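## Task

On the desk beside arm1, build a three-layer stack. Bottom: the small sealed carton. Middle: the wooden block with a single big hole. Top: the long cardboard box. Each piece must rest on one of its long faces, sit about centred over the piece under it, and no part of the three may overhang the desk's edges. Every other object must finish resting directly on the same furniture it started on. The attempt fails if any object that came from a furniture top lies on the floor with no gripper holding it. It also fails if any object goes inside or beneath a piece of furniture, even while gripped. A stack that stands only because a robot supports it does not count. At the end, open the grippers and move the arms away.

## Robot and tools

ROBOTS. There are three identical i2rt Big YAM arms: arm1, arm2 and arm3. Each has six revolute joints, a two-finger gripper and a wrist camera. The hand can reach roughly 1.0 m from the joint1 axis. The room also has two fixed cameras, room_a and room_b. An object may occasionally get a brief push from outside.

JOINTS. All values are absolute targets, not offsets. Arm joints are in radians and the gripper is in metres. The number after ± is the tolerance for counting a joint as arrived.
- joint1_rad: -2.879 to 2.879, ±0.045. Base yaw. Positive turns counter-clockwise seen from above. At 0 the arm extends the way its foot faces.
- joint2_rad: 0 to 3.141, ±0.14. Shoulder. At 0 the upper arm lies roughly level, pointing back. Increasing it lifts the arm up and then forward.
- joint3_rad: 0 to 3.019, ±0.09. Elbow. At 0 the forearm is folded onto the upper arm, and larger values unfold it.
- joint4_rad: -1.692 to 1.57, ±0.055. Wrist pitch. Positive tips the fingers up.
- joint5_rad: -1.57 to 1.57, ±0.03. Sideways wrist swing. Positive goes to the arm's right.
- joint6_rad: -2.094 to 2.094, ±0.035. Hand roll. Positive is clockwise seen from behind the hand.
- gripper_m: 0 to 0.093, ±0.003. The gap between the fingertips. Each finger pad can squeeze at roughly 50 to 62 N, and some less.
With joint1 and joint6 at 0 and the hand level and pointing forward, the wrist camera is on top of the hand and looks toward the fingertips. Joints move at different speeds, so the hand can sweep a wide curve between two postures.

FRAMES. There is one shared scene frame. Its origin is on the floor and +z points up. The 'hand' point is midway between the fingertips. The hand's z axis runs along the fingers, and the fingers open along its y axis. No foot pose is printed. Calls never take Cartesian poses, only joint targets.

TOOLS.
- execute_actions(actions, cameras). actions is a list holding one action object, or an empty list to just read state and images. The action is keyed by robot name: "arm1", "arm2" or "arm3". Each name maps to {"joints": {...}}, a map from joint name to absolute target. You may name any subset of the joints. Example: {"arm1": {"joints": {"gripper_m": 0.05}}, "arm2": {"joints": {"joint1_rad": 0.3}}}. All listed motions start together and may finish at different times. A joint or arm that is left out can keep pushing toward its earlier target. An unknown key or an out-of-range number rejects the whole call and nothing moves. cameras is a list of camera names (arm1_cam_wrist, arm2_cam_wrist, arm3_cam_wrist, room_a, room_b, or "all"). Null or omitted means all cameras, and [] means none. The result gives each robot's state plus images, and a 'pictures' line names the image order.
- wait(seconds). Pauses 0 to 10 s without new commands, then returns state and images like an empty action.
- zoom_image(camera, region). region is [x0, y0, x1, y1] in pixels of that camera's latest full image, with the origin at top-left, at most 504 by 504. Wrist images are 616x616 fisheye and room images are 504x504.
- finished_scene(scene). Ends the current scene (pass its number) once the final command has settled. It cannot be undone, and its result reports success plus the next task. Replying without a tool call ends everything.

RESULT LINES. joint_positions are the measured joint values. Joint torques are the drives' total outputs, which are nonzero even in free air and are affected by offsets, friction and noise. joint_status says how each commanded motion ended:
- 'off_target': the joint stopped short and may still be pushing.
- 'contact_stop' or 'time_out': the joint holds where it stopped. A timed-out joint may keep a nearby target and go on pushing; on_its_own lists these, and 'held at' is the target, not the position. Sending a joint its reported position relieves the push.
- 'joint command not followed', often followed by 'cause:': a self- or inter-arm collision check blocked that arm's joint targets, though its gripper command still runs. Those joints read 'not_followed' and the targets may be retried on later actions until they pass.
If any result reports a stop, the later execute_actions, wait and finished_scene calls in that same reply are skipped. A loaded joint drifts down after it stops. A very small change of target may not move a joint at all.

HAZARDS. Arms never stop just because they touch something, and they can push very hard. A hard squeeze between two robots fails the task and ends the run, and a hard collision may do the same. No state line reports robot-robot contact. The collision check can react too late and ignores fingers, gripper housings and wrist cameras. Contact through objects is allowed. Sustained pushing or holding a load heats the motors. A MOTOR HOT warning appears at 85 °C. At 100 °C an OVER-TEMPERATURE FAULT drops that arm and its gripper until they cool, and joint_status then shows 'limit_stop_at_motor_heat'; resend the targets after that. Some heat persists into the next scene. Dropped objects, slipping, slamming and hard pushes all count against you. Never let an object reach the floor or go under or inside furniture. Release the grippers and move the arms clear before finishing. Arms run independently and do not wait for each other, and while you think, the robots keep holding the last command.

Each tool is called after ">>>" as name([rows], argument=value, ...), one row to a line, values as JSON.

## Session

>>> execute_actions(actions=[])

Scene clock: 0.00 s.
Joint torques (N m, as the arm reports them, + toward a larger angle): no reading
arm1.joint_positions: joint1_rad=-0.486 joint2_rad=+0.539 joint3_rad=+1.396 joint4_rad=-1.272 joint5_rad=-0.054 joint6_rad=-0.363 gripper_m=+0.094
arm1.joint_status: not commanded
arm1.hand: x=-1.1791 y=-0.2939 z=+1.3661 quat_wxyz=(-0.160, -0.666, -0.508, +0.522) (m; scene frame)
arm2.joint_positions: joint1_rad=-0.627 joint2_rad=+0.475 joint3_rad=+1.458 joint4_rad=-1.264 joint5_rad=-0.285 joint6_rad=-0.462 gripper_m=+0.094
arm2.joint_status: not commanded
arm2.hand: x=+0.0755 y=-0.1764 z=+1.5282 quat_wxyz=(-0.508, +0.649, -0.463, -0.327) (m; scene frame)
arm3.joint_positions: joint1_rad=+0.794 joint2_rad=+0.323 joint3_rad=+1.380 joint4_rad=-1.430 joint5_rad=-0.175 joint6_rad=+0.748 gripper_m=+0.095
arm3.joint_status: not commanded
arm3.hand: x=+1.0976 y=+0.5017 z=+1.3600 quat_wxyz=(-0.502, -0.262, -0.782, -0.259) (m; scene frame)
pictures: arm1_cam_wrist, arm2_cam_wrist, arm3_cam_wrist, room_a, room_b
Images, in order (width x height): arm1_cam_wrist 616x616, arm2_cam_wrist 616x616, arm3_cam_wrist 616x616, room_a 504x504, room_b 504x504.

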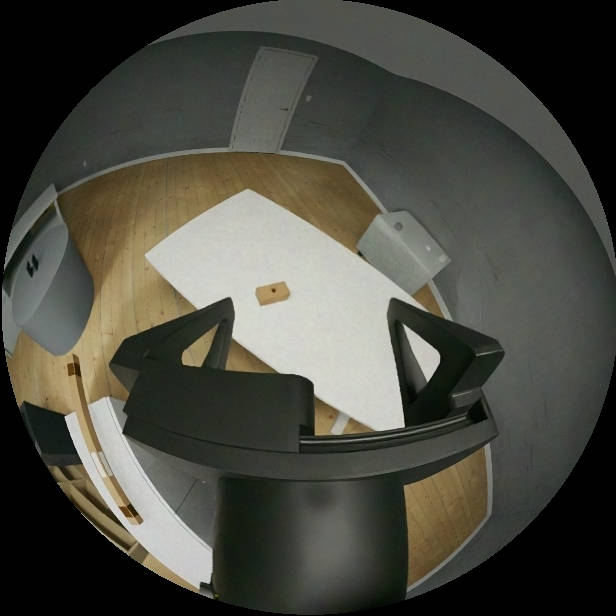

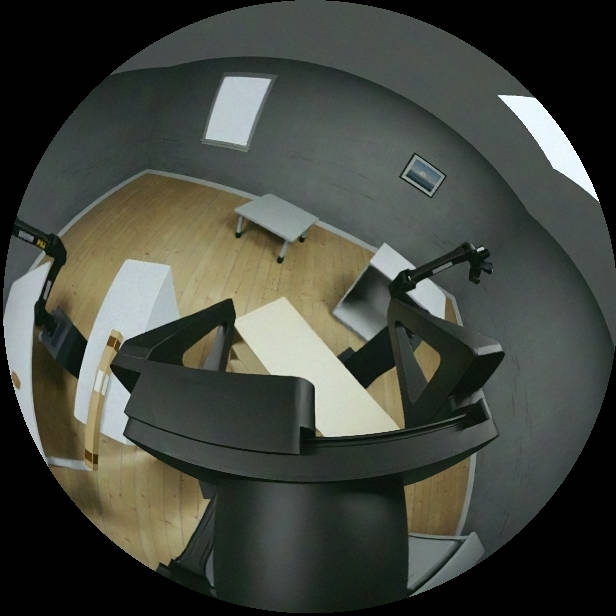

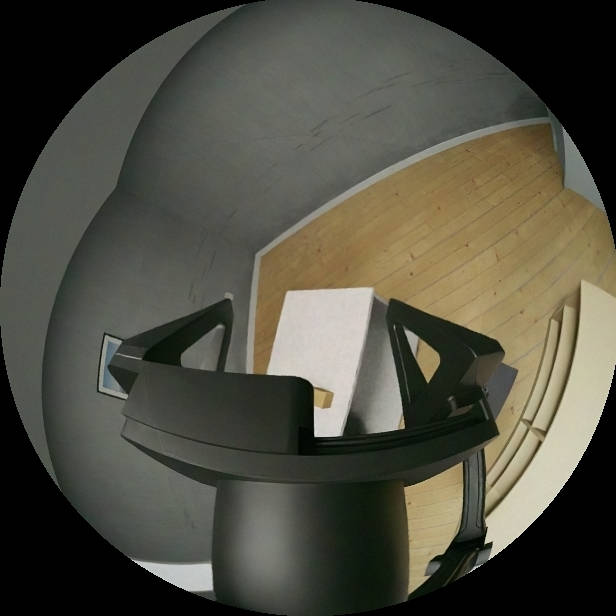

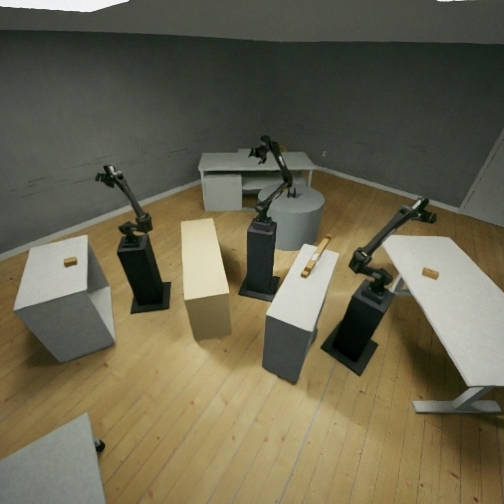

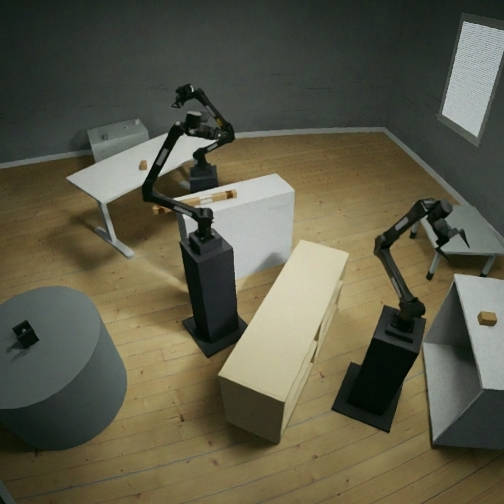

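>>> zoom_image(camera="room_a", region=[250, 180, 504, 420])

>>> zoom_image(camera="room_a", region=[0, 140, 260, 380])

>>> zoom_image(camera="room_b", region=[60, 80, 310, 300])

Region (250, 180, 504, 420) of room_a's 504x504 image, scaled by 1.984, with more detail than that image has.

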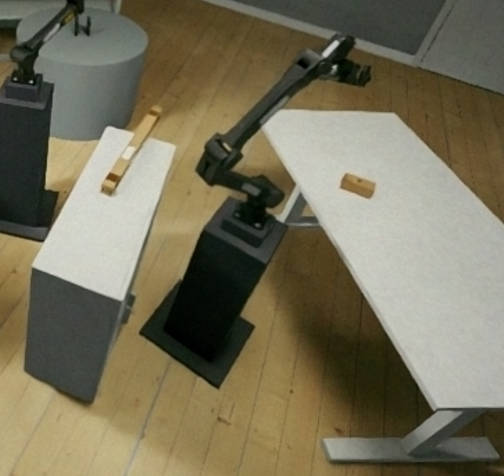

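Region (0, 140, 260, 380) of room_a's 504x504 image, scaled by 1.938, with more detail than that image has; it fills the top 465 rows of this view, and the rest is white.

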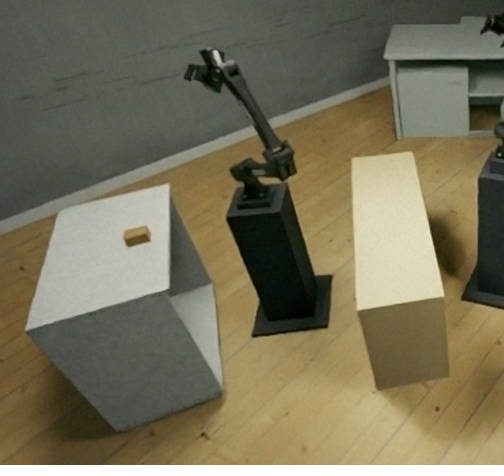

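Region (60, 80, 310, 300) of room_b's 504x504 image, scaled by 2.016, with more detail than that image has; it fills the top 444 rows of this view, and the rest is white.

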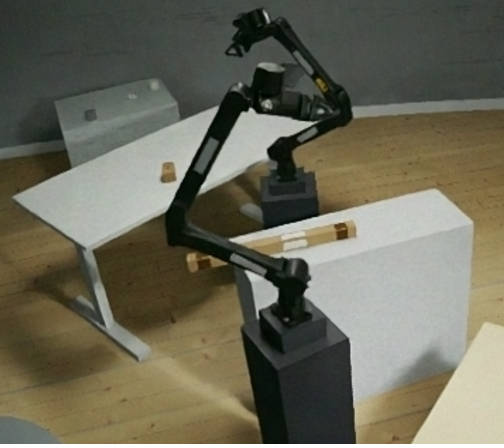

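>>> execute_actions([
  {"arm1":{"joints":{"joint5_rad":0,"joint6_rad":0}},"arm2":{"joints":{"joint5_rad":0,"joint6_rad":0}},"arm3":{"joints":{"joint5_rad":0,"joint6_rad":0}}},
], cameras=[])

>>> execute_actions([
  {"arm1":{"joints":{"joint4_rad":-0.4}},"arm2":{"joints":{"joint3_rad":0.8}},"arm3":{"joints":{"joint2_rad":1.0}}},
], cameras=[])

>>> execute_actions([
  {"arm1":{"joints":{"joint4_rad":-1.6,"joint1_rad":-0.9}},"arm2":{"joints":{"joint1_rad":-1.2}},"arm3":{"joints":{"joint1_rad":1.3}}},
])

Scene clock: 39.87 s.
Joint torques (N m, as the arm reports them, + toward a larger angle): arm1=[ 0.09  4.77 10.38  2.2   0.15  0.04] | arm2=[-0.38  3.3   6.51  2.33  0.17  0.2 ] | arm3=[ 0.13  5.35  8.8   1.39  0.23 -0.15]
arm1.joint_positions: joint1_rad=-0.486 joint2_rad=+0.539 joint3_rad=+1.396 joint4_rad=-1.272 joint5_rad=-0.003 joint6_rad=-0.009 gripper_m=+0.094
arm1.joint_status: all done
arm1.hand: x=-1.1860 y=-0.2886 z=+1.3662 quat_wxyz=(-0.231, -0.751, -0.371, +0.495) (m; scene frame)
arm2.joint_positions: joint1_rad=-0.627 joint2_rad=+0.475 joint3_rad=+1.458 joint4_rad=-1.264 joint5_rad=-0.004 joint6_rad=-0.010 gripper_m=+0.094
arm2.joint_status: all done
arm2.hand: x=+0.1225 y=-0.1862 z=+1.5262 quat_wxyz=(-0.491, +0.465, -0.652, -0.344) (m; scene frame)
arm3.joint_positions: joint1_rad=+0.794 joint2_rad=+0.323 joint3_rad=+1.380 joint4_rad=-1.430 joint5_rad=-0.003 joint6_rad=+0.013 gripper_m=+0.095
arm3.joint_status: all done
arm3.hand: x=+1.0992 y=+0.4721 z=+1.3594 quat_wxyz=(-0.564, -0.013, -0.826, +0.010) (m; scene frame)
pictures: none
No camera images: the call's "cameras" was empty. Leave "cameras" out to get every camera's image.

Scene clock: 41.40 s.
Joint torques (N m, as the arm reports them, + toward a larger angle): arm1=[ 0.11  5.17 10.02  2.62  0.14  0.04] | arm2=[-0.37 -0.86  7.38  1.82  0.17  0.2 ] | arm3=[-0.07 -6.84 12.47  0.8   0.23 -0.16]
arm1.joint_positions: joint1_rad=-0.486 joint2_rad=+0.539 joint3_rad=+1.396 joint4_rad=-0.422 joint5_rad=-0.003 joint6_rad=-0.009 gripper_m=+0.094
arm1.joint_status: all done
arm1.hand: x=-1.1827 y=-0.2889 z=+1.5689 quat_wxyz=(-0.360, -0.481, -0.242, +0.762) (m; scene frame)
arm2.joint_positions: joint1_rad=-0.627 joint2_rad=+0.484 joint3_rad=+0.803 joint4_rad=-1.263 joint5_rad=-0.004 joint6_rad=-0.010 gripper_m=+0.094
arm2.joint_status: all done
arm2.hand: x=+0.1423 y=-0.1306 z=+1.1994 quat_wxyz=(-0.250, +0.553, -0.775, -0.176) (m; scene frame)
arm3.joint_positions: joint1_rad=+0.794 joint2_rad=+1.006 joint3_rad=+1.380 joint4_rad=-1.430 joint5_rad=-0.003 joint6_rad=+0.012 gripper_m=+0.095
arm3.joint_status: all done
arm3.hand: x=+1.3512 y=+0.4625 z=+1.2136 quat_wxyz=(-0.255, -0.018, -0.967, +0.008) (m; scene frame)
pictures: none
No camera images: the call's "cameras" was empty. Leave "cameras" out to get every camera's image.

Scene clock: 43.07 s.
Joint torques (N m, as the arm reports them, + toward a larger angle): arm1=[-0.44  5.13 10.12  1.13  0.1   0.04] | arm2=[-0.89 -0.81  7.43  1.76  0.11  0.18] | arm3=[ 0.56 -7.09 12.54  0.79  0.13 -0.14]
arm1.joint_positions: joint1_rad=-0.893 joint2_rad=+0.539 joint3_rad=+1.396 joint4_rad=-1.583 joint5_rad=-0.002 joint6_rad=-0.009 gripper_m=+0.094
arm1.joint_status: all done
arm1.hand: x=-1.2040 y=-0.2042 z=+1.3030 quat_wxyz=(-0.094, -0.882, -0.228, +0.402) (m; scene frame)
arm2.joint_positions: joint1_rad=-1.194 joint2_rad=+0.484 joint3_rad=+0.803 joint4_rad=-1.263 joint5_rad=-0.002 joint6_rad=-0.009 gripper_m=+0.094
arm2.joint_status: all done
arm2.hand: x=+0.2444 y=-0.2047 z=+1.1996 quat_wxyz=(-0.290, +0.313, -0.899, -0.098) (m; scene frame)
arm3.joint_positions: joint1_rad=+1.293 joint2_rad=+1.006 joint3_rad=+1.380 joint4_rad=-1.430 joint5_rad=+0.000 joint6_rad=+0.012 gripper_m=+0.095
arm3.joint_status: all done
arm3.hand: x=+1.3133 y=+0.6323 z=+1.2112 quat_wxyz=(-0.246, +0.221, -0.942, -0.054) (m; scene frame)
pictures: arm1_cam_wrist, arm2_cam_wrist, arm3_cam_wrist, room_a, room_b
Images, in order (width x height): arm1_cam_wrist 616x616, arm2_cam_wrist 616x616, arm3_cam_wrist 616x616, room_a 504x504, room_b 504x504.

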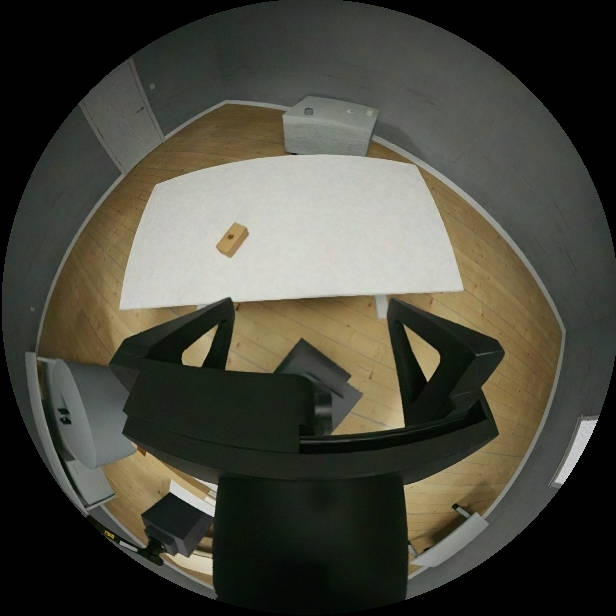

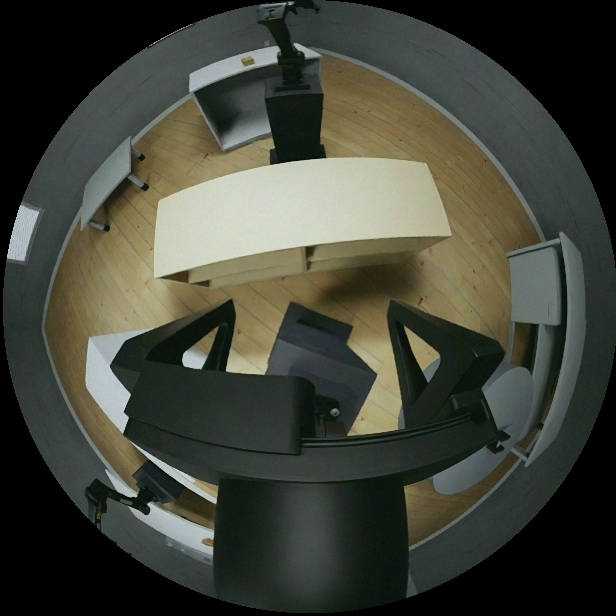

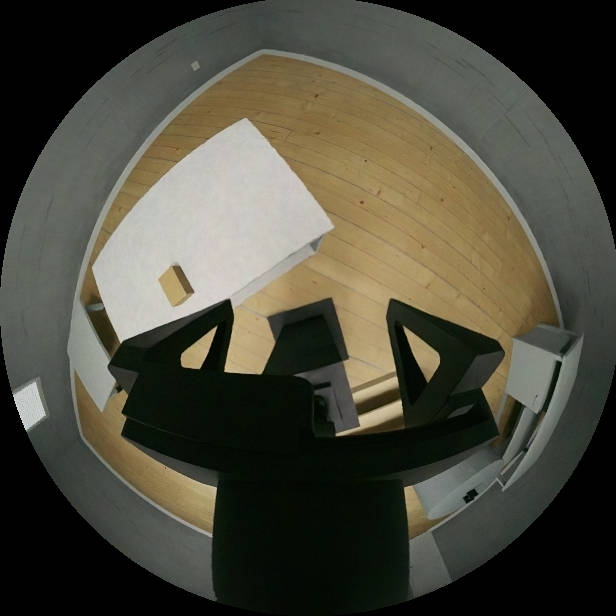

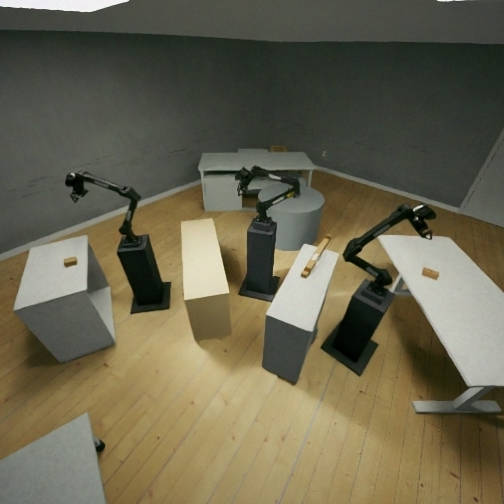

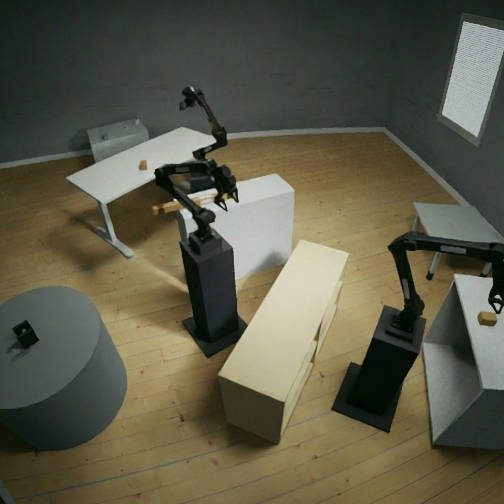

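>>> execute_actions([
  {"arm1":{"joints":{"joint1_rad":-0.45,"joint2_rad":1.755,"joint3_rad":1.833,"joint4_rad":-1.128}},"arm2":{"joints":{"joint1_rad":1.2,"joint2_rad":1.332,"joint3_rad":1.423,"joint4_rad":-1.141}},"arm3":{"joints":{"joint1_rad":2.08,"joint2_rad":1.535,"joint3_rad":1.537,"joint4_rad":-1.05}}},
])

Scene clock: 126.30 s.
Joint torques (N m, as the arm reports them, + toward a larger angle): arm1=[  0.13 -15.76  14.32   1.73   0.04   0.03] | arm2=[ -0.72 -11.8   12.62   1.44  -0.02   0.17] | arm3=[ -0.99 -16.42  13.59   0.98   0.17  -0.13]
arm1.joint_positions: joint1_rad=-0.456 joint2_rad=+1.758 joint3_rad=+1.803 joint4_rad=-1.138 joint5_rad=+0.000 joint6_rad=-0.008 gripper_m=+0.094
arm1.joint_status: all done
arm1.hand: x=-1.4525 y=-0.6474 z=+1.0819 quat_wxyz=(-0.099, -0.866, -0.440, +0.215) (m; scene frame)
arm2.joint_positions: joint1_rad=+1.204 joint2_rad=+1.355 joint3_rad=+1.358 joint4_rad=-1.148 joint5_rad=+0.001 joint6_rad=-0.008 gripper_m=+0.094
arm2.joint_status: all done
arm2.hand: x=-0.4223 y=-0.3012 z=+1.2063 quat_wxyz=(-0.007, +0.977, -0.037, -0.212) (m; scene frame)
arm3.joint_positions: joint1_rad=+2.092 joint2_rad=+1.542 joint3_rad=+1.514 joint4_rad=-1.062 joint5_rad=-0.001 joint6_rad=+0.010 gripper_m=+0.095
arm3.joint_status: all done
arm3.hand: x=+1.1694 y=+1.0191 z=+1.0754 quat_wxyz=(-0.186, +0.573, -0.786, -0.137) (m; scene frame)
pictures: arm1_cam_wrist, arm2_cam_wrist, arm3_cam_wrist, room_a, room_b
Images, in order (width x height): arm1_cam_wrist 616x616, arm2_cam_wrist 616x616, arm3_cam_wrist 616x616, room_a 504x504, room_b 504x504.

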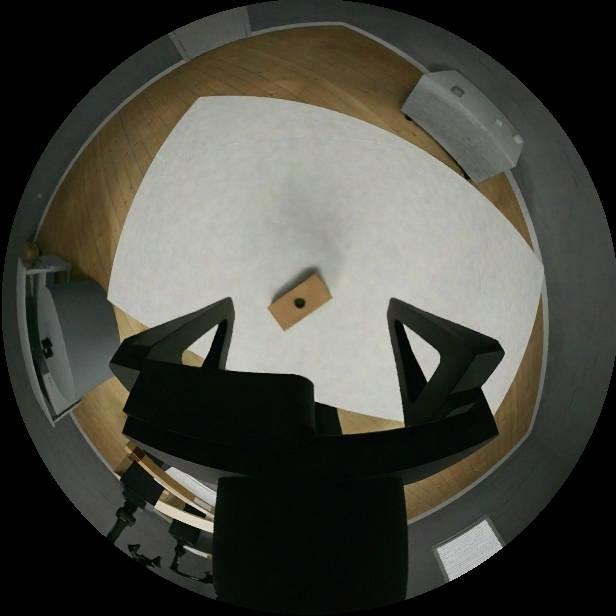

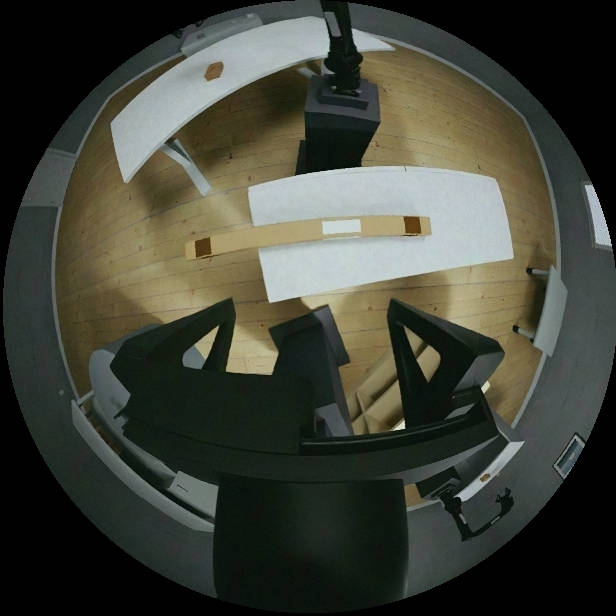

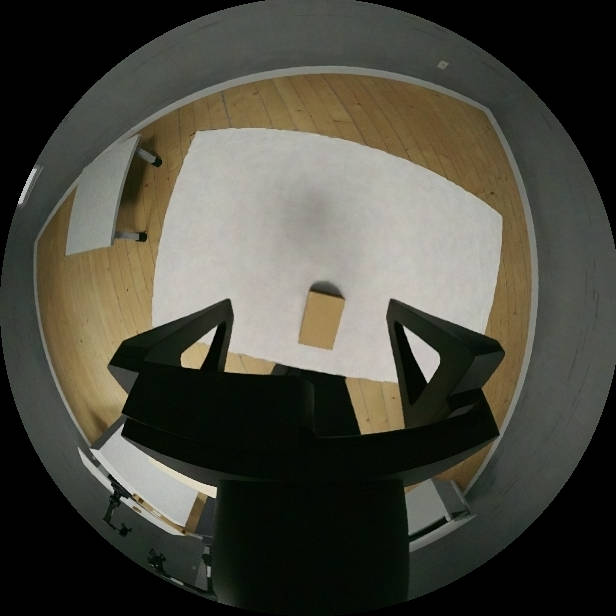

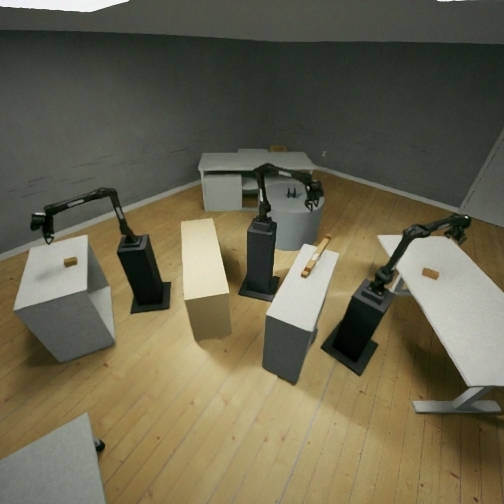

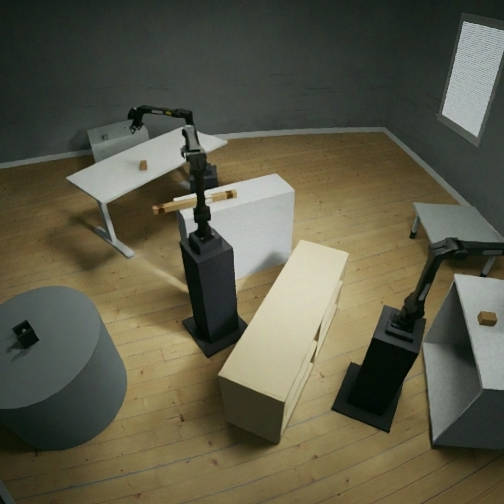

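>>> zoom_image(camera="arm1_cam_wrist", region=[250, 250, 370, 370])

>>> zoom_image(camera="arm3_cam_wrist", region=[250, 250, 370, 370])

>>> zoom_image(camera="arm2_cam_wrist", region=[170, 140, 530, 320])

Region (250, 250, 370, 370) of arm1_cam_wrist's 616x616 image, scaled by 4.200, with more detail than that image has.

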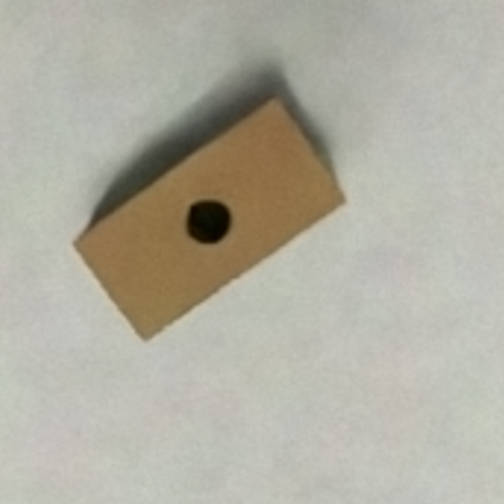

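Region (250, 250, 370, 370) of arm3_cam_wrist's 616x616 image, scaled by 4.200, with more detail than that image has.

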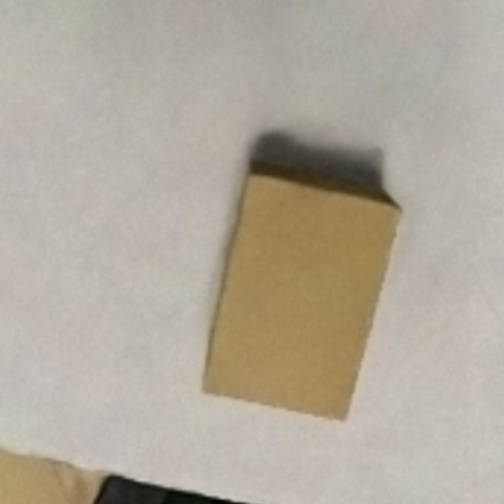

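Region (170, 140, 530, 320) of arm2_cam_wrist's 616x616 image, scaled by 1.400, with more detail than that image has.

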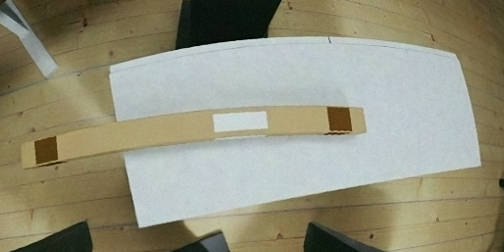

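>>> execute_actions([
  {"arm1":{"joints":{"joint1_rad":1.47,"joint2_rad":1.5,"joint3_rad":1.58,"joint4_rad":-1.04}},"arm2":{"joints":{"joint1_rad":-1.135,"joint2_rad":1.45,"joint3_rad":1.5,"joint4_rad":-1.0}},"arm3":{"joints":{"joint1_rad":2.056,"joint2_rad":1.747,"joint3_rad":1.467,"joint4_rad":-1.255,"joint6_rad":0.22}}},
])

Scene clock: 188.57 s.
Joint torques (N m, as the arm reports them, + toward a larger angle): arm1=[ -0.48 -11.66  11.51   2.02   0.04   0.03] | arm2=[  0.31 -12.76  11.82   1.87  -0.02   0.17] | arm3=[ -0.66 -18.97  10.99  -0.42   0.19   0.13]
arm1.joint_positions: joint1_rad=+1.478 joint2_rad=+1.499 joint3_rad=+1.584 joint4_rad=-1.052 joint5_rad=-0.001 joint6_rad=-0.007 gripper_m=+0.094
arm1.joint_status: all done
arm1.hand: x=-0.4998 y=-0.2865 z=+1.1295 quat_wxyz=(-0.289, -0.131, -0.948, +0.039) (m; scene frame)
arm2.joint_positions: joint1_rad=-1.141 joint2_rad=+1.464 joint3_rad=+1.447 joint4_rad=-1.014 joint5_rad=+0.001 joint6_rad=-0.008 gripper_m=+0.094
arm2.joint_status: all done
arm2.hand: x=+0.4888 y=+0.0217 z=+1.2073 quat_wxyz=(-0.249, +0.340, -0.902, -0.090) (m; scene frame)
arm3.joint_positions: joint1_rad=+2.063 joint2_rad=+1.765 joint3_rad=+1.457 joint4_rad=-1.248 joint5_rad=-0.001 joint6_rad=+0.208 gripper_m=+0.095
arm3.joint_status: all done
arm3.hand: x=+1.1702 y=+0.9693 z=+0.9216 quat_wxyz=(-0.002, +0.494, -0.870, +0.001) (m; scene frame)
pictures: arm1_cam_wrist, arm2_cam_wrist, arm3_cam_wrist, room_a, room_b
Images, in order (width x height): arm1_cam_wrist 616x616, arm2_cam_wrist 616x616, arm3_cam_wrist 616x616, room_a 504x504, room_b 504x504.

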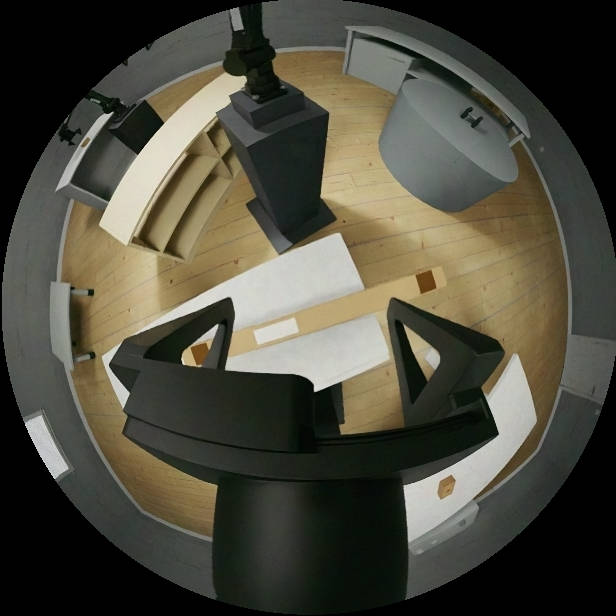

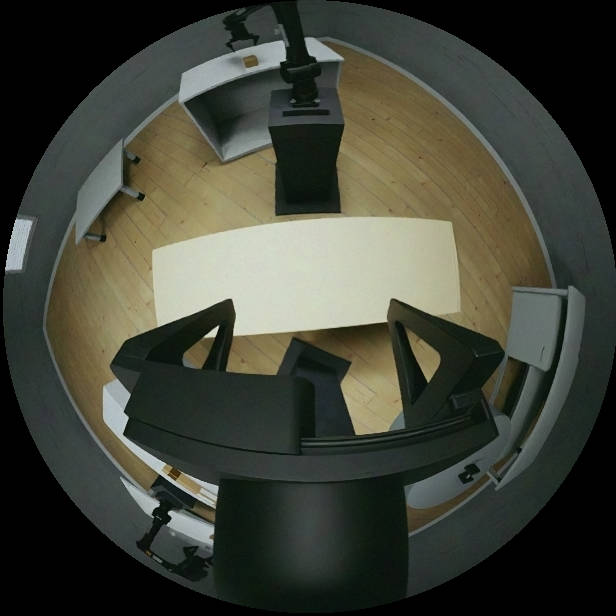

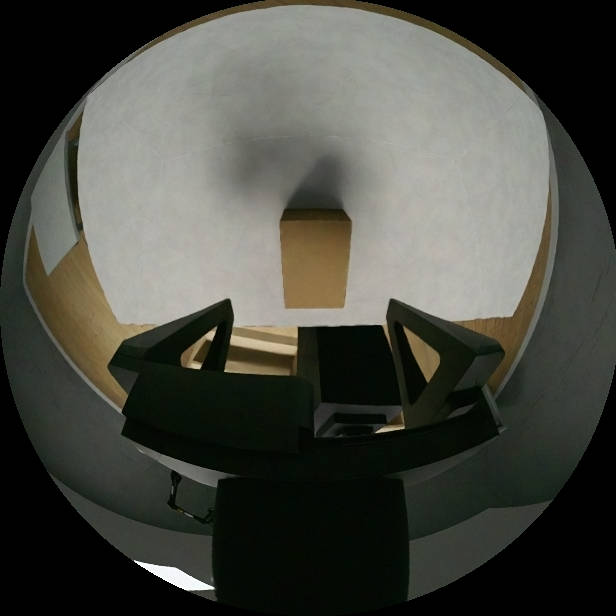

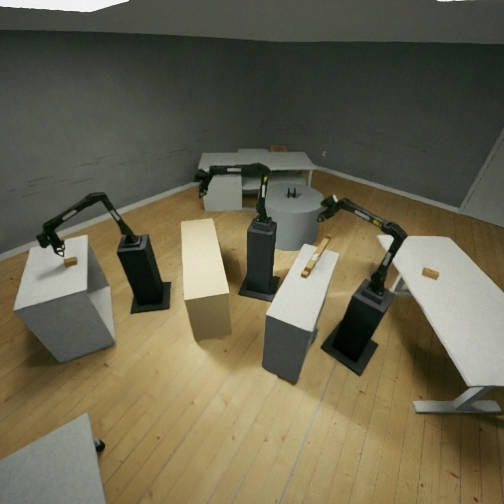

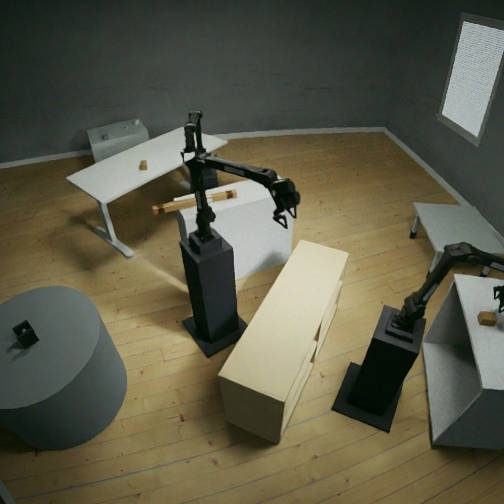

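>>> execute_actions([
  {"arm3":{"joints":{"joint1_rad":2.05,"joint2_rad":1.85,"joint3_rad":1.33,"joint4_rad":-1.03}}},
], cameras=["arm3_cam_wrist","room_b"])

Scene clock: 202.77 s.
Joint torques (N m, as the arm reports them, + toward a larger angle): arm1=[ -0.43 -11.67  11.5    2.01   0.04   0.02] | arm2=[  0.02 -12.12  11.93   1.94  -0.02   0.17] | arm3=[ -1.13 -18.99   9.24   0.19   0.19   0.12]
arm1.joint_positions: joint1_rad=+1.478 joint2_rad=+1.499 joint3_rad=+1.584 joint4_rad=-1.052 joint5_rad=-0.001 joint6_rad=-0.007 gripper_m=+0.094
arm1.joint_status: not commanded
arm1.hand: x=-0.4998 y=-0.2865 z=+1.1295 quat_wxyz=(-0.289, -0.131, -0.948, +0.039) (m; scene frame)
arm2.joint_positions: joint1_rad=-1.141 joint2_rad=+1.464 joint3_rad=+1.447 joint4_rad=-1.014 joint5_rad=+0.001 joint6_rad=-0.008 gripper_m=+0.094
arm2.joint_status: not commanded
arm2.hand: x=+0.4888 y=+0.0217 z=+1.2073 quat_wxyz=(-0.249, +0.340, -0.902, -0.090) (m; scene frame)
arm3.joint_positions: joint1_rad=+2.063 joint2_rad=+1.862 joint3_rad=+1.328 joint4_rad=-1.041 joint5_rad=-0.001 joint6_rad=+0.208 gripper_m=+0.095
arm3.joint_status: all done
arm3.hand: x=+1.1682 y=+0.9622 z=+0.8274 quat_wxyz=(+0.006, +0.494, -0.870, +0.007) (m; scene frame)
pictures: arm3_cam_wrist, room_b
Images, in order (width x height): arm3_cam_wrist 616x616, room_b 504x504.

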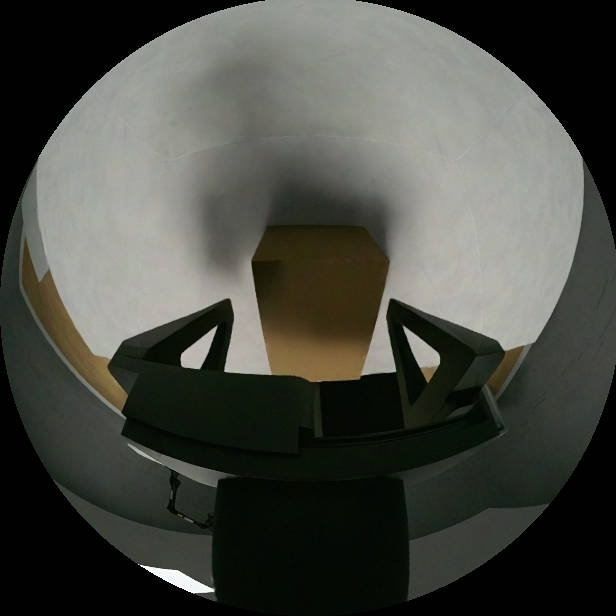

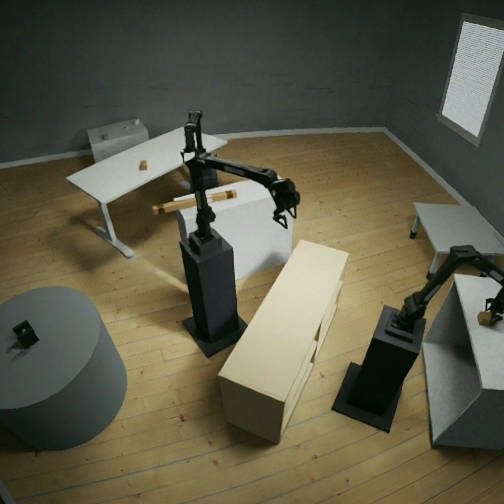

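>>> execute_actions([
  {"arm3":{"joints":{"joint2_rad":1.885,"joint4_rad":-0.995}}},
], cameras=[])

>>> execute_actions([
  {"arm3":{"joints":{"gripper_m":0.03}}},
], cameras=["arm3_cam_wrist"])

Scene clock: 210.60 s.
Joint torques (N m, as the arm reports them, + toward a larger angle): arm1=[ -0.46 -11.73  11.51   2.     0.04   0.02] | arm2=[  0.3  -12.74  11.94   1.94   0.     0.19] | arm3=[ -1.16 -16.43   9.32   0.27   0.19   0.12]
arm1.joint_positions: joint1_rad=+1.478 joint2_rad=+1.499 joint3_rad=+1.584 joint4_rad=-1.052 joint5_rad=-0.001 joint6_rad=-0.007 gripper_m=+0.094
arm1.joint_status: not commanded
arm1.hand: x=-0.4998 y=-0.2865 z=+1.1295 quat_wxyz=(-0.289, -0.131, -0.948, +0.039) (m; scene frame)
arm2.joint_positions: joint1_rad=-1.141 joint2_rad=+1.464 joint3_rad=+1.447 joint4_rad=-1.014 joint5_rad=+0.001 joint6_rad=-0.008 gripper_m=+0.094
arm2.joint_status: not commanded
arm2.hand: x=+0.4888 y=+0.0217 z=+1.2073 quat_wxyz=(-0.249, +0.340, -0.902, -0.090) (m; scene frame)
arm3.joint_positions: joint1_rad=+2.063 joint2_rad=+1.863 joint3_rad=+1.328 joint4_rad=-1.007 joint5_rad=-0.001 joint6_rad=+0.208 gripper_m=+0.095
arm3.joint_status: all done
arm3.hand: x=+1.1709 y=+0.9701 z=+0.8270 quat_wxyz=(-0.007, +0.494, -0.870, -0.004) (m; scene frame)
pictures: none
No camera images: the call's "cameras" was empty. Leave "cameras" out to get every camera's image.

Scene clock: 211.23 s.
Joint torques (N m, as the arm reports them, + toward a larger angle): arm1=[ -0.43 -11.65  11.5    2.02   0.04   0.02] | arm2=[  0.51 -12.59  11.85   1.96   0.01   0.16] | arm3=[ -1.08 -16.49   9.31   0.24   0.16   0.11]
arm1.joint_positions: joint1_rad=+1.478 joint2_rad=+1.499 joint3_rad=+1.584 joint4_rad=-1.052 joint5_rad=-0.001 joint6_rad=-0.007 gripper_m=+0.094
arm1.joint_status: not commanded
arm1.hand: x=-0.4998 y=-0.2865 z=+1.1295 quat_wxyz=(-0.289, -0.131, -0.948, +0.039) (m; scene frame)
arm2.joint_positions: joint1_rad=-1.141 joint2_rad=+1.464 joint3_rad=+1.447 joint4_rad=-1.014 joint5_rad=+0.001 joint6_rad=-0.008 gripper_m=+0.094
arm2.joint_status: not commanded
arm2.hand: x=+0.4888 y=+0.0217 z=+1.2073 quat_wxyz=(-0.249, +0.340, -0.902, -0.090) (m; scene frame)
arm3.joint_positions: joint1_rad=+2.063 joint2_rad=+1.863 joint3_rad=+1.328 joint4_rad=-1.005 joint5_rad=+0.000 joint6_rad=+0.208 gripper_m=+0.060
arm3.joint_status: gripper_m off_target (ended at +0.060, target +0.030)
arm3.hand: x=+1.1713 y=+0.9702 z=+0.8270 quat_wxyz=(-0.008, +0.493, -0.870, -0.004) (m; scene frame)
pictures: arm3_cam_wrist
Images, in order (width x height): arm3_cam_wrist 616x616.

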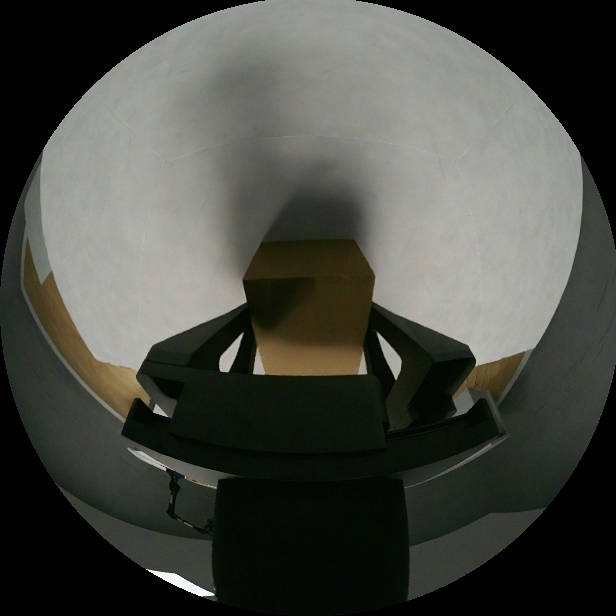

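>>> execute_actions([
  {"arm3":{"joints":{"gripper_m":0.085}}},
], cameras=[])

>>> execute_actions([
  {"arm3":{"joints":{"joint2_rad":1.865,"joint3_rad":1.285,"joint4_rad":-0.99}}},
], cameras=["arm3_cam_wrist"])

Scene clock: 219.50 s.
Joint torques (N m, as the arm reports them, + toward a larger angle): arm1=[ -0.51 -11.7   11.51   2.     0.04   0.02] | arm2=[  0.22 -13.05  11.79   1.95   0.     0.18] | arm3=[ -1.08 -16.53   9.37   0.22   0.16   0.11]
arm1.joint_positions: joint1_rad=+1.478 joint2_rad=+1.499 joint3_rad=+1.584 joint4_rad=-1.052 joint5_rad=-0.001 joint6_rad=-0.007 gripper_m=+0.094
arm1.joint_status: not commanded
arm1.hand: x=-0.4998 y=-0.2865 z=+1.1295 quat_wxyz=(-0.289, -0.131, -0.948, +0.039) (m; scene frame)
arm2.joint_positions: joint1_rad=-1.141 joint2_rad=+1.464 joint3_rad=+1.447 joint4_rad=-1.014 joint5_rad=+0.001 joint6_rad=-0.008 gripper_m=+0.094
arm2.joint_status: not commanded
arm2.hand: x=+0.4888 y=+0.0217 z=+1.2073 quat_wxyz=(-0.249, +0.340, -0.902, -0.090) (m; scene frame)
arm3.joint_positions: joint1_rad=+2.063 joint2_rad=+1.863 joint3_rad=+1.328 joint4_rad=-1.005 joint5_rad=+0.000 joint6_rad=+0.209 gripper_m=+0.085
arm3.joint_status: all done
arm3.hand: x=+1.1713 y=+0.9701 z=+0.8266 quat_wxyz=(-0.007, +0.493, -0.870, -0.004) (m; scene frame)
pictures: none
No camera images: the call's "cameras" was empty. Leave "cameras" out to get every camera's image.

Scene clock: 220.13 s.
Joint torques (N m, as the arm reports them, + toward a larger angle): arm1=[ -0.45 -11.68  11.51   2.     0.03   0.03] | arm2=[  0.37 -12.66  11.87   1.81  -0.02   0.17] | arm3=[ -1.1  -17.7    8.45   0.11   0.16   0.11]
arm1.joint_positions: joint1_rad=+1.478 joint2_rad=+1.499 joint3_rad=+1.584 joint4_rad=-1.052 joint5_rad=-0.001 joint6_rad=-0.007 gripper_m=+0.094
arm1.joint_status: not commanded
arm1.hand: x=-0.4998 y=-0.2865 z=+1.1295 quat_wxyz=(-0.289, -0.131, -0.948, +0.039) (m; scene frame)
arm2.joint_positions: joint1_rad=-1.141 joint2_rad=+1.464 joint3_rad=+1.447 joint4_rad=-1.014 joint5_rad=+0.001 joint6_rad=-0.008 gripper_m=+0.094
arm2.joint_status: not commanded
arm2.hand: x=+0.4888 y=+0.0217 z=+1.2073 quat_wxyz=(-0.249, +0.340, -0.902, -0.090) (m; scene frame)
arm3.joint_positions: joint1_rad=+2.063 joint2_rad=+1.863 joint3_rad=+1.290 joint4_rad=-0.999 joint5_rad=+0.000 joint6_rad=+0.209 gripper_m=+0.085
arm3.joint_status: all done
arm3.hand: x=+1.1664 y=+0.9556 z=+0.8145 quat_wxyz=(+0.004, +0.493, -0.870, +0.007) (m; scene frame)
pictures: arm3_cam_wrist
Images, in order (width x height): arm3_cam_wrist 616x616.

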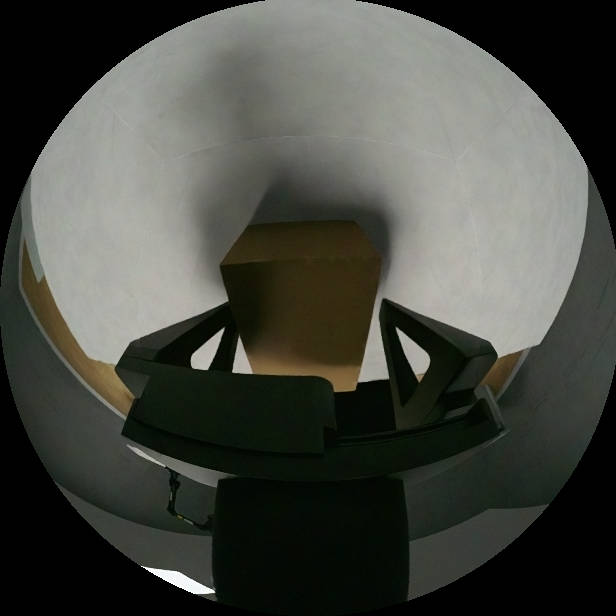

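>>> execute_actions([
  {"arm3":{"joints":{"gripper_m":0.03}},"arm2":{"joints":{"joint1_rad":-0.1}}},
], cameras=[])

>>> execute_actions([
  {"arm3":{"joints":{"joint2_rad":1.68,"joint3_rad":1.42,"joint4_rad":-1.27}},"arm1":{"joints":{"joint1_rad":1.45,"joint2_rad":1.81,"joint3_rad":1.62,"joint4_rad":-1.36,"joint6_rad":1.28}}},
], cameras=["arm1_cam_wrist","arm3_cam_wrist","room_a"])

Scene clock: 256.63 s.
Joint torques (N m, as the arm reports them, + toward a larger angle): arm1=[ -0.48 -11.67  11.5    2.01   0.03   0.03] | arm2=[ -0.7  -12.34  11.88   1.9   -0.01   0.15] | arm3=[ -1.08 -17.75   8.4    0.11   0.16   0.11]
arm1.joint_positions: joint1_rad=+1.478 joint2_rad=+1.499 joint3_rad=+1.584 joint4_rad=-1.052 joint5_rad=-0.001 joint6_rad=-0.007 gripper_m=+0.094
arm1.joint_status: not commanded
arm1.hand: x=-0.4998 y=-0.2865 z=+1.1295 quat_wxyz=(-0.289, -0.131, -0.948, +0.039) (m; scene frame)
arm2.joint_positions: joint1_rad=-0.095 joint2_rad=+1.464 joint3_rad=+1.447 joint4_rad=-1.014 joint5_rad=+0.000 joint6_rad=-0.008 gripper_m=+0.094
arm2.joint_status: all done
arm2.hand: x=-0.0370 y=+0.2053 z=+1.2076 quat_wxyz=(-0.168, +0.745, -0.612, -0.204) (m; scene frame)
arm3.joint_positions: joint1_rad=+2.063 joint2_rad=+1.863 joint3_rad=+1.290 joint4_rad=-0.999 joint5_rad=+0.000 joint6_rad=+0.209 gripper_m=+0.060
arm3.joint_status: gripper_m off_target (ended at +0.060, target +0.030)
arm3.hand: x=+1.1666 y=+0.9555 z=+0.8145 quat_wxyz=(+0.004, +0.493, -0.870, +0.007) (m; scene frame)
pictures: none
No camera images: the call's "cameras" was empty. Leave "cameras" out to get every camera's image.

Scene clock: 258.67 s.
Joint torques (N m, as the arm reports them, + toward a larger angle): arm1=[ -0.43 -15.79  12.22  -0.26   0.15   0.04] | arm2=[ -0.67 -12.61  11.74   1.68   0.     0.18] | arm3=[ -1.05 -15.63  13.43  -0.48   0.16   0.1 ]
arm1.joint_positions: joint1_rad=+1.457 joint2_rad=+1.816 joint3_rad=+1.601 joint4_rad=-1.346 joint5_rad=-0.001 joint6_rad=+1.271 gripper_m=+0.094
arm1.joint_status: all done
arm1.hand: x=-0.5314 y=-0.2885 z=+0.9407 quat_wxyz=(+0.002, -0.708, -0.707, -0.002) (m; scene frame)
arm2.joint_positions: joint1_rad=-0.095 joint2_rad=+1.464 joint3_rad=+1.447 joint4_rad=-1.014 joint5_rad=+0.000 joint6_rad=-0.008 gripper_m=+0.094
arm2.joint_status: not commanded
arm2.hand: x=-0.0370 y=+0.2053 z=+1.2076 quat_wxyz=(-0.168, +0.745, -0.612, -0.204) (m; scene frame)
arm3.joint_positions: joint1_rad=+2.063 joint2_rad=+1.670 joint3_rad=+1.383 joint4_rad=-1.261 joint5_rad=+0.000 joint6_rad=+0.209 gripper_m=+0.060
arm3.joint_status: all done
arm3.hand: x=+1.1609 y=+0.9408 z=+0.9411 quat_wxyz=(-0.005, +0.493, -0.870, -0.002) (m; scene frame)
pictures: arm1_cam_wrist, arm3_cam_wrist, room_a
Images, in order (width x height): arm1_cam_wrist 616x616, arm3_cam_wrist 616x616, room_a 504x504.

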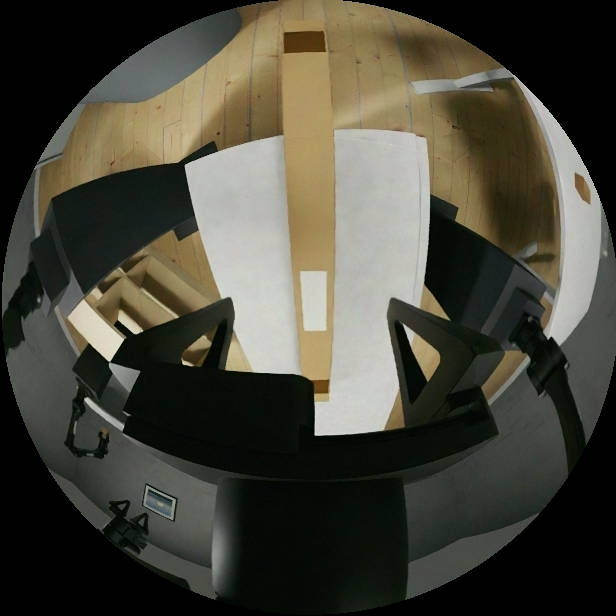

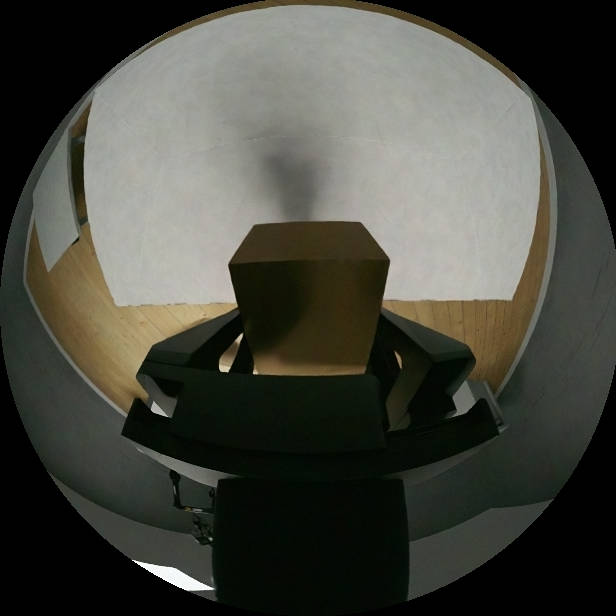

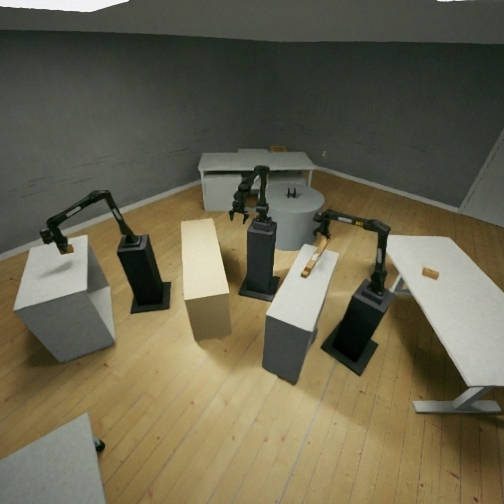

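>>> execute_actions([
  {"arm3":{"joints":{"joint1_rad":-1.597,"joint2_rad":1.95,"joint3_rad":1.72,"joint4_rad":-1.3,"joint6_rad":0}},"arm1":{"joints":{"joint1_rad":1.425,"joint2_rad":1.96,"joint3_rad":1.415,"joint4_rad":-1.0,"joint6_rad":1.24}}},
], cameras=["arm1_cam_wrist","arm3_cam_wrist","room_b"])

Scene clock: 278.30 s.
Joint torques (N m, as the arm reports them, + toward a larger angle): arm1=[ -0.19 -16.66  10.77   0.93   0.15  -0.09] | arm2=[ -0.58 -12.68  11.77   1.85   0.     0.17] | arm3=[  1.22 -22.17  13.48  -0.36   0.02  -0.16]
arm1.joint_positions: joint1_rad=+1.429 joint2_rad=+1.969 joint3_rad=+1.396 joint4_rad=-1.015 joint5_rad=-0.001 joint6_rad=+1.249 gripper_m=+0.094
arm1.joint_status: all done
arm1.hand: x=-0.5446 y=-0.2994 z=+0.7867 quat_wxyz=(+0.015, -0.710, -0.704, +0.004) (m; scene frame)
arm2.joint_positions: joint1_rad=-0.095 joint2_rad=+1.464 joint3_rad=+1.447 joint4_rad=-1.014 joint5_rad=+0.000 joint6_rad=-0.008 gripper_m=+0.094
arm2.joint_status: not commanded
arm2.hand: x=-0.0370 y=+0.2053 z=+1.2076 quat_wxyz=(-0.168, +0.745, -0.612, -0.204) (m; scene frame)
arm3.joint_positions: joint1_rad=-1.608 joint2_rad=+1.972 joint3_rad=+1.683 joint4_rad=-1.295 joint5_rad=+0.002 joint6_rad=+0.012 gripper_m=+0.060
arm3.joint_status: all done
arm3.hand: x=+0.5460 y=+0.0809 z=+0.9048 quat_wxyz=(-0.003, -0.940, -0.342, -0.003) (m; scene frame)
pictures: arm1_cam_wrist, arm3_cam_wrist, room_b
Images, in order (width x height): arm1_cam_wrist 616x616, arm3_cam_wrist 616x616, room_b 504x504.

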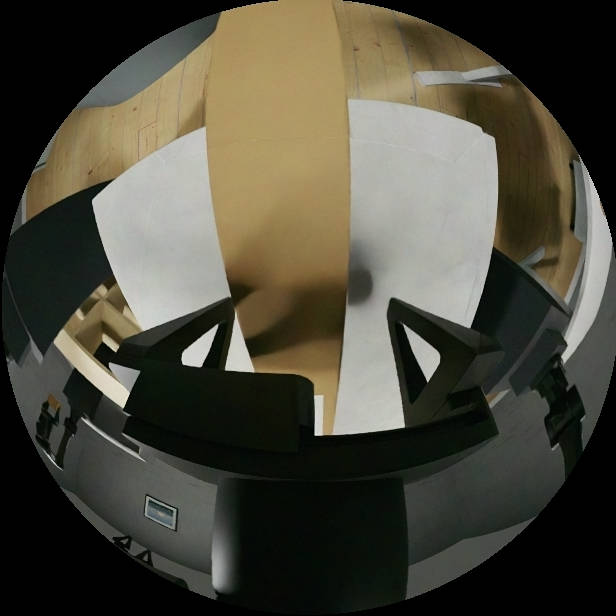

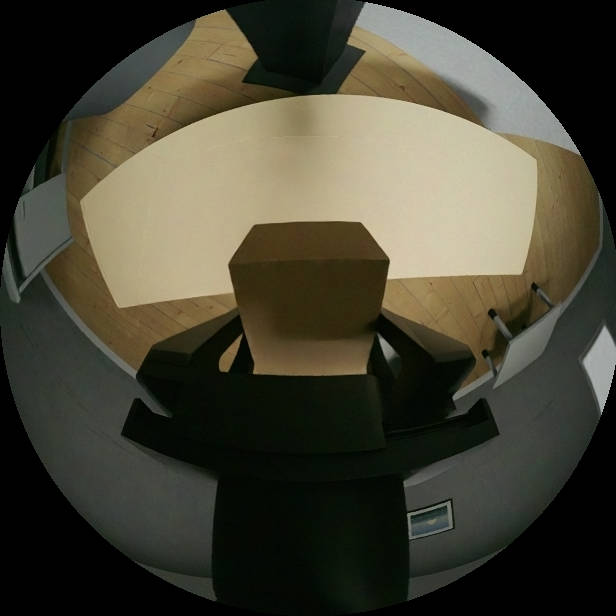

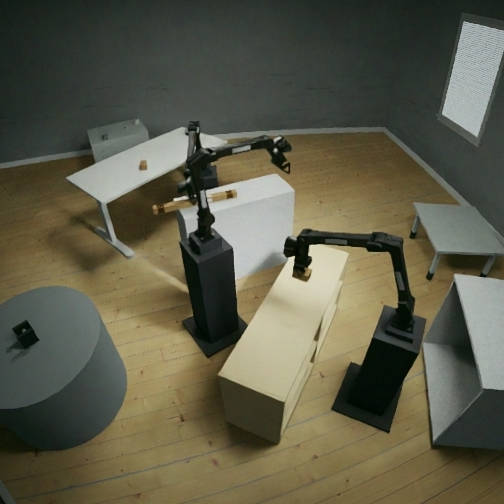

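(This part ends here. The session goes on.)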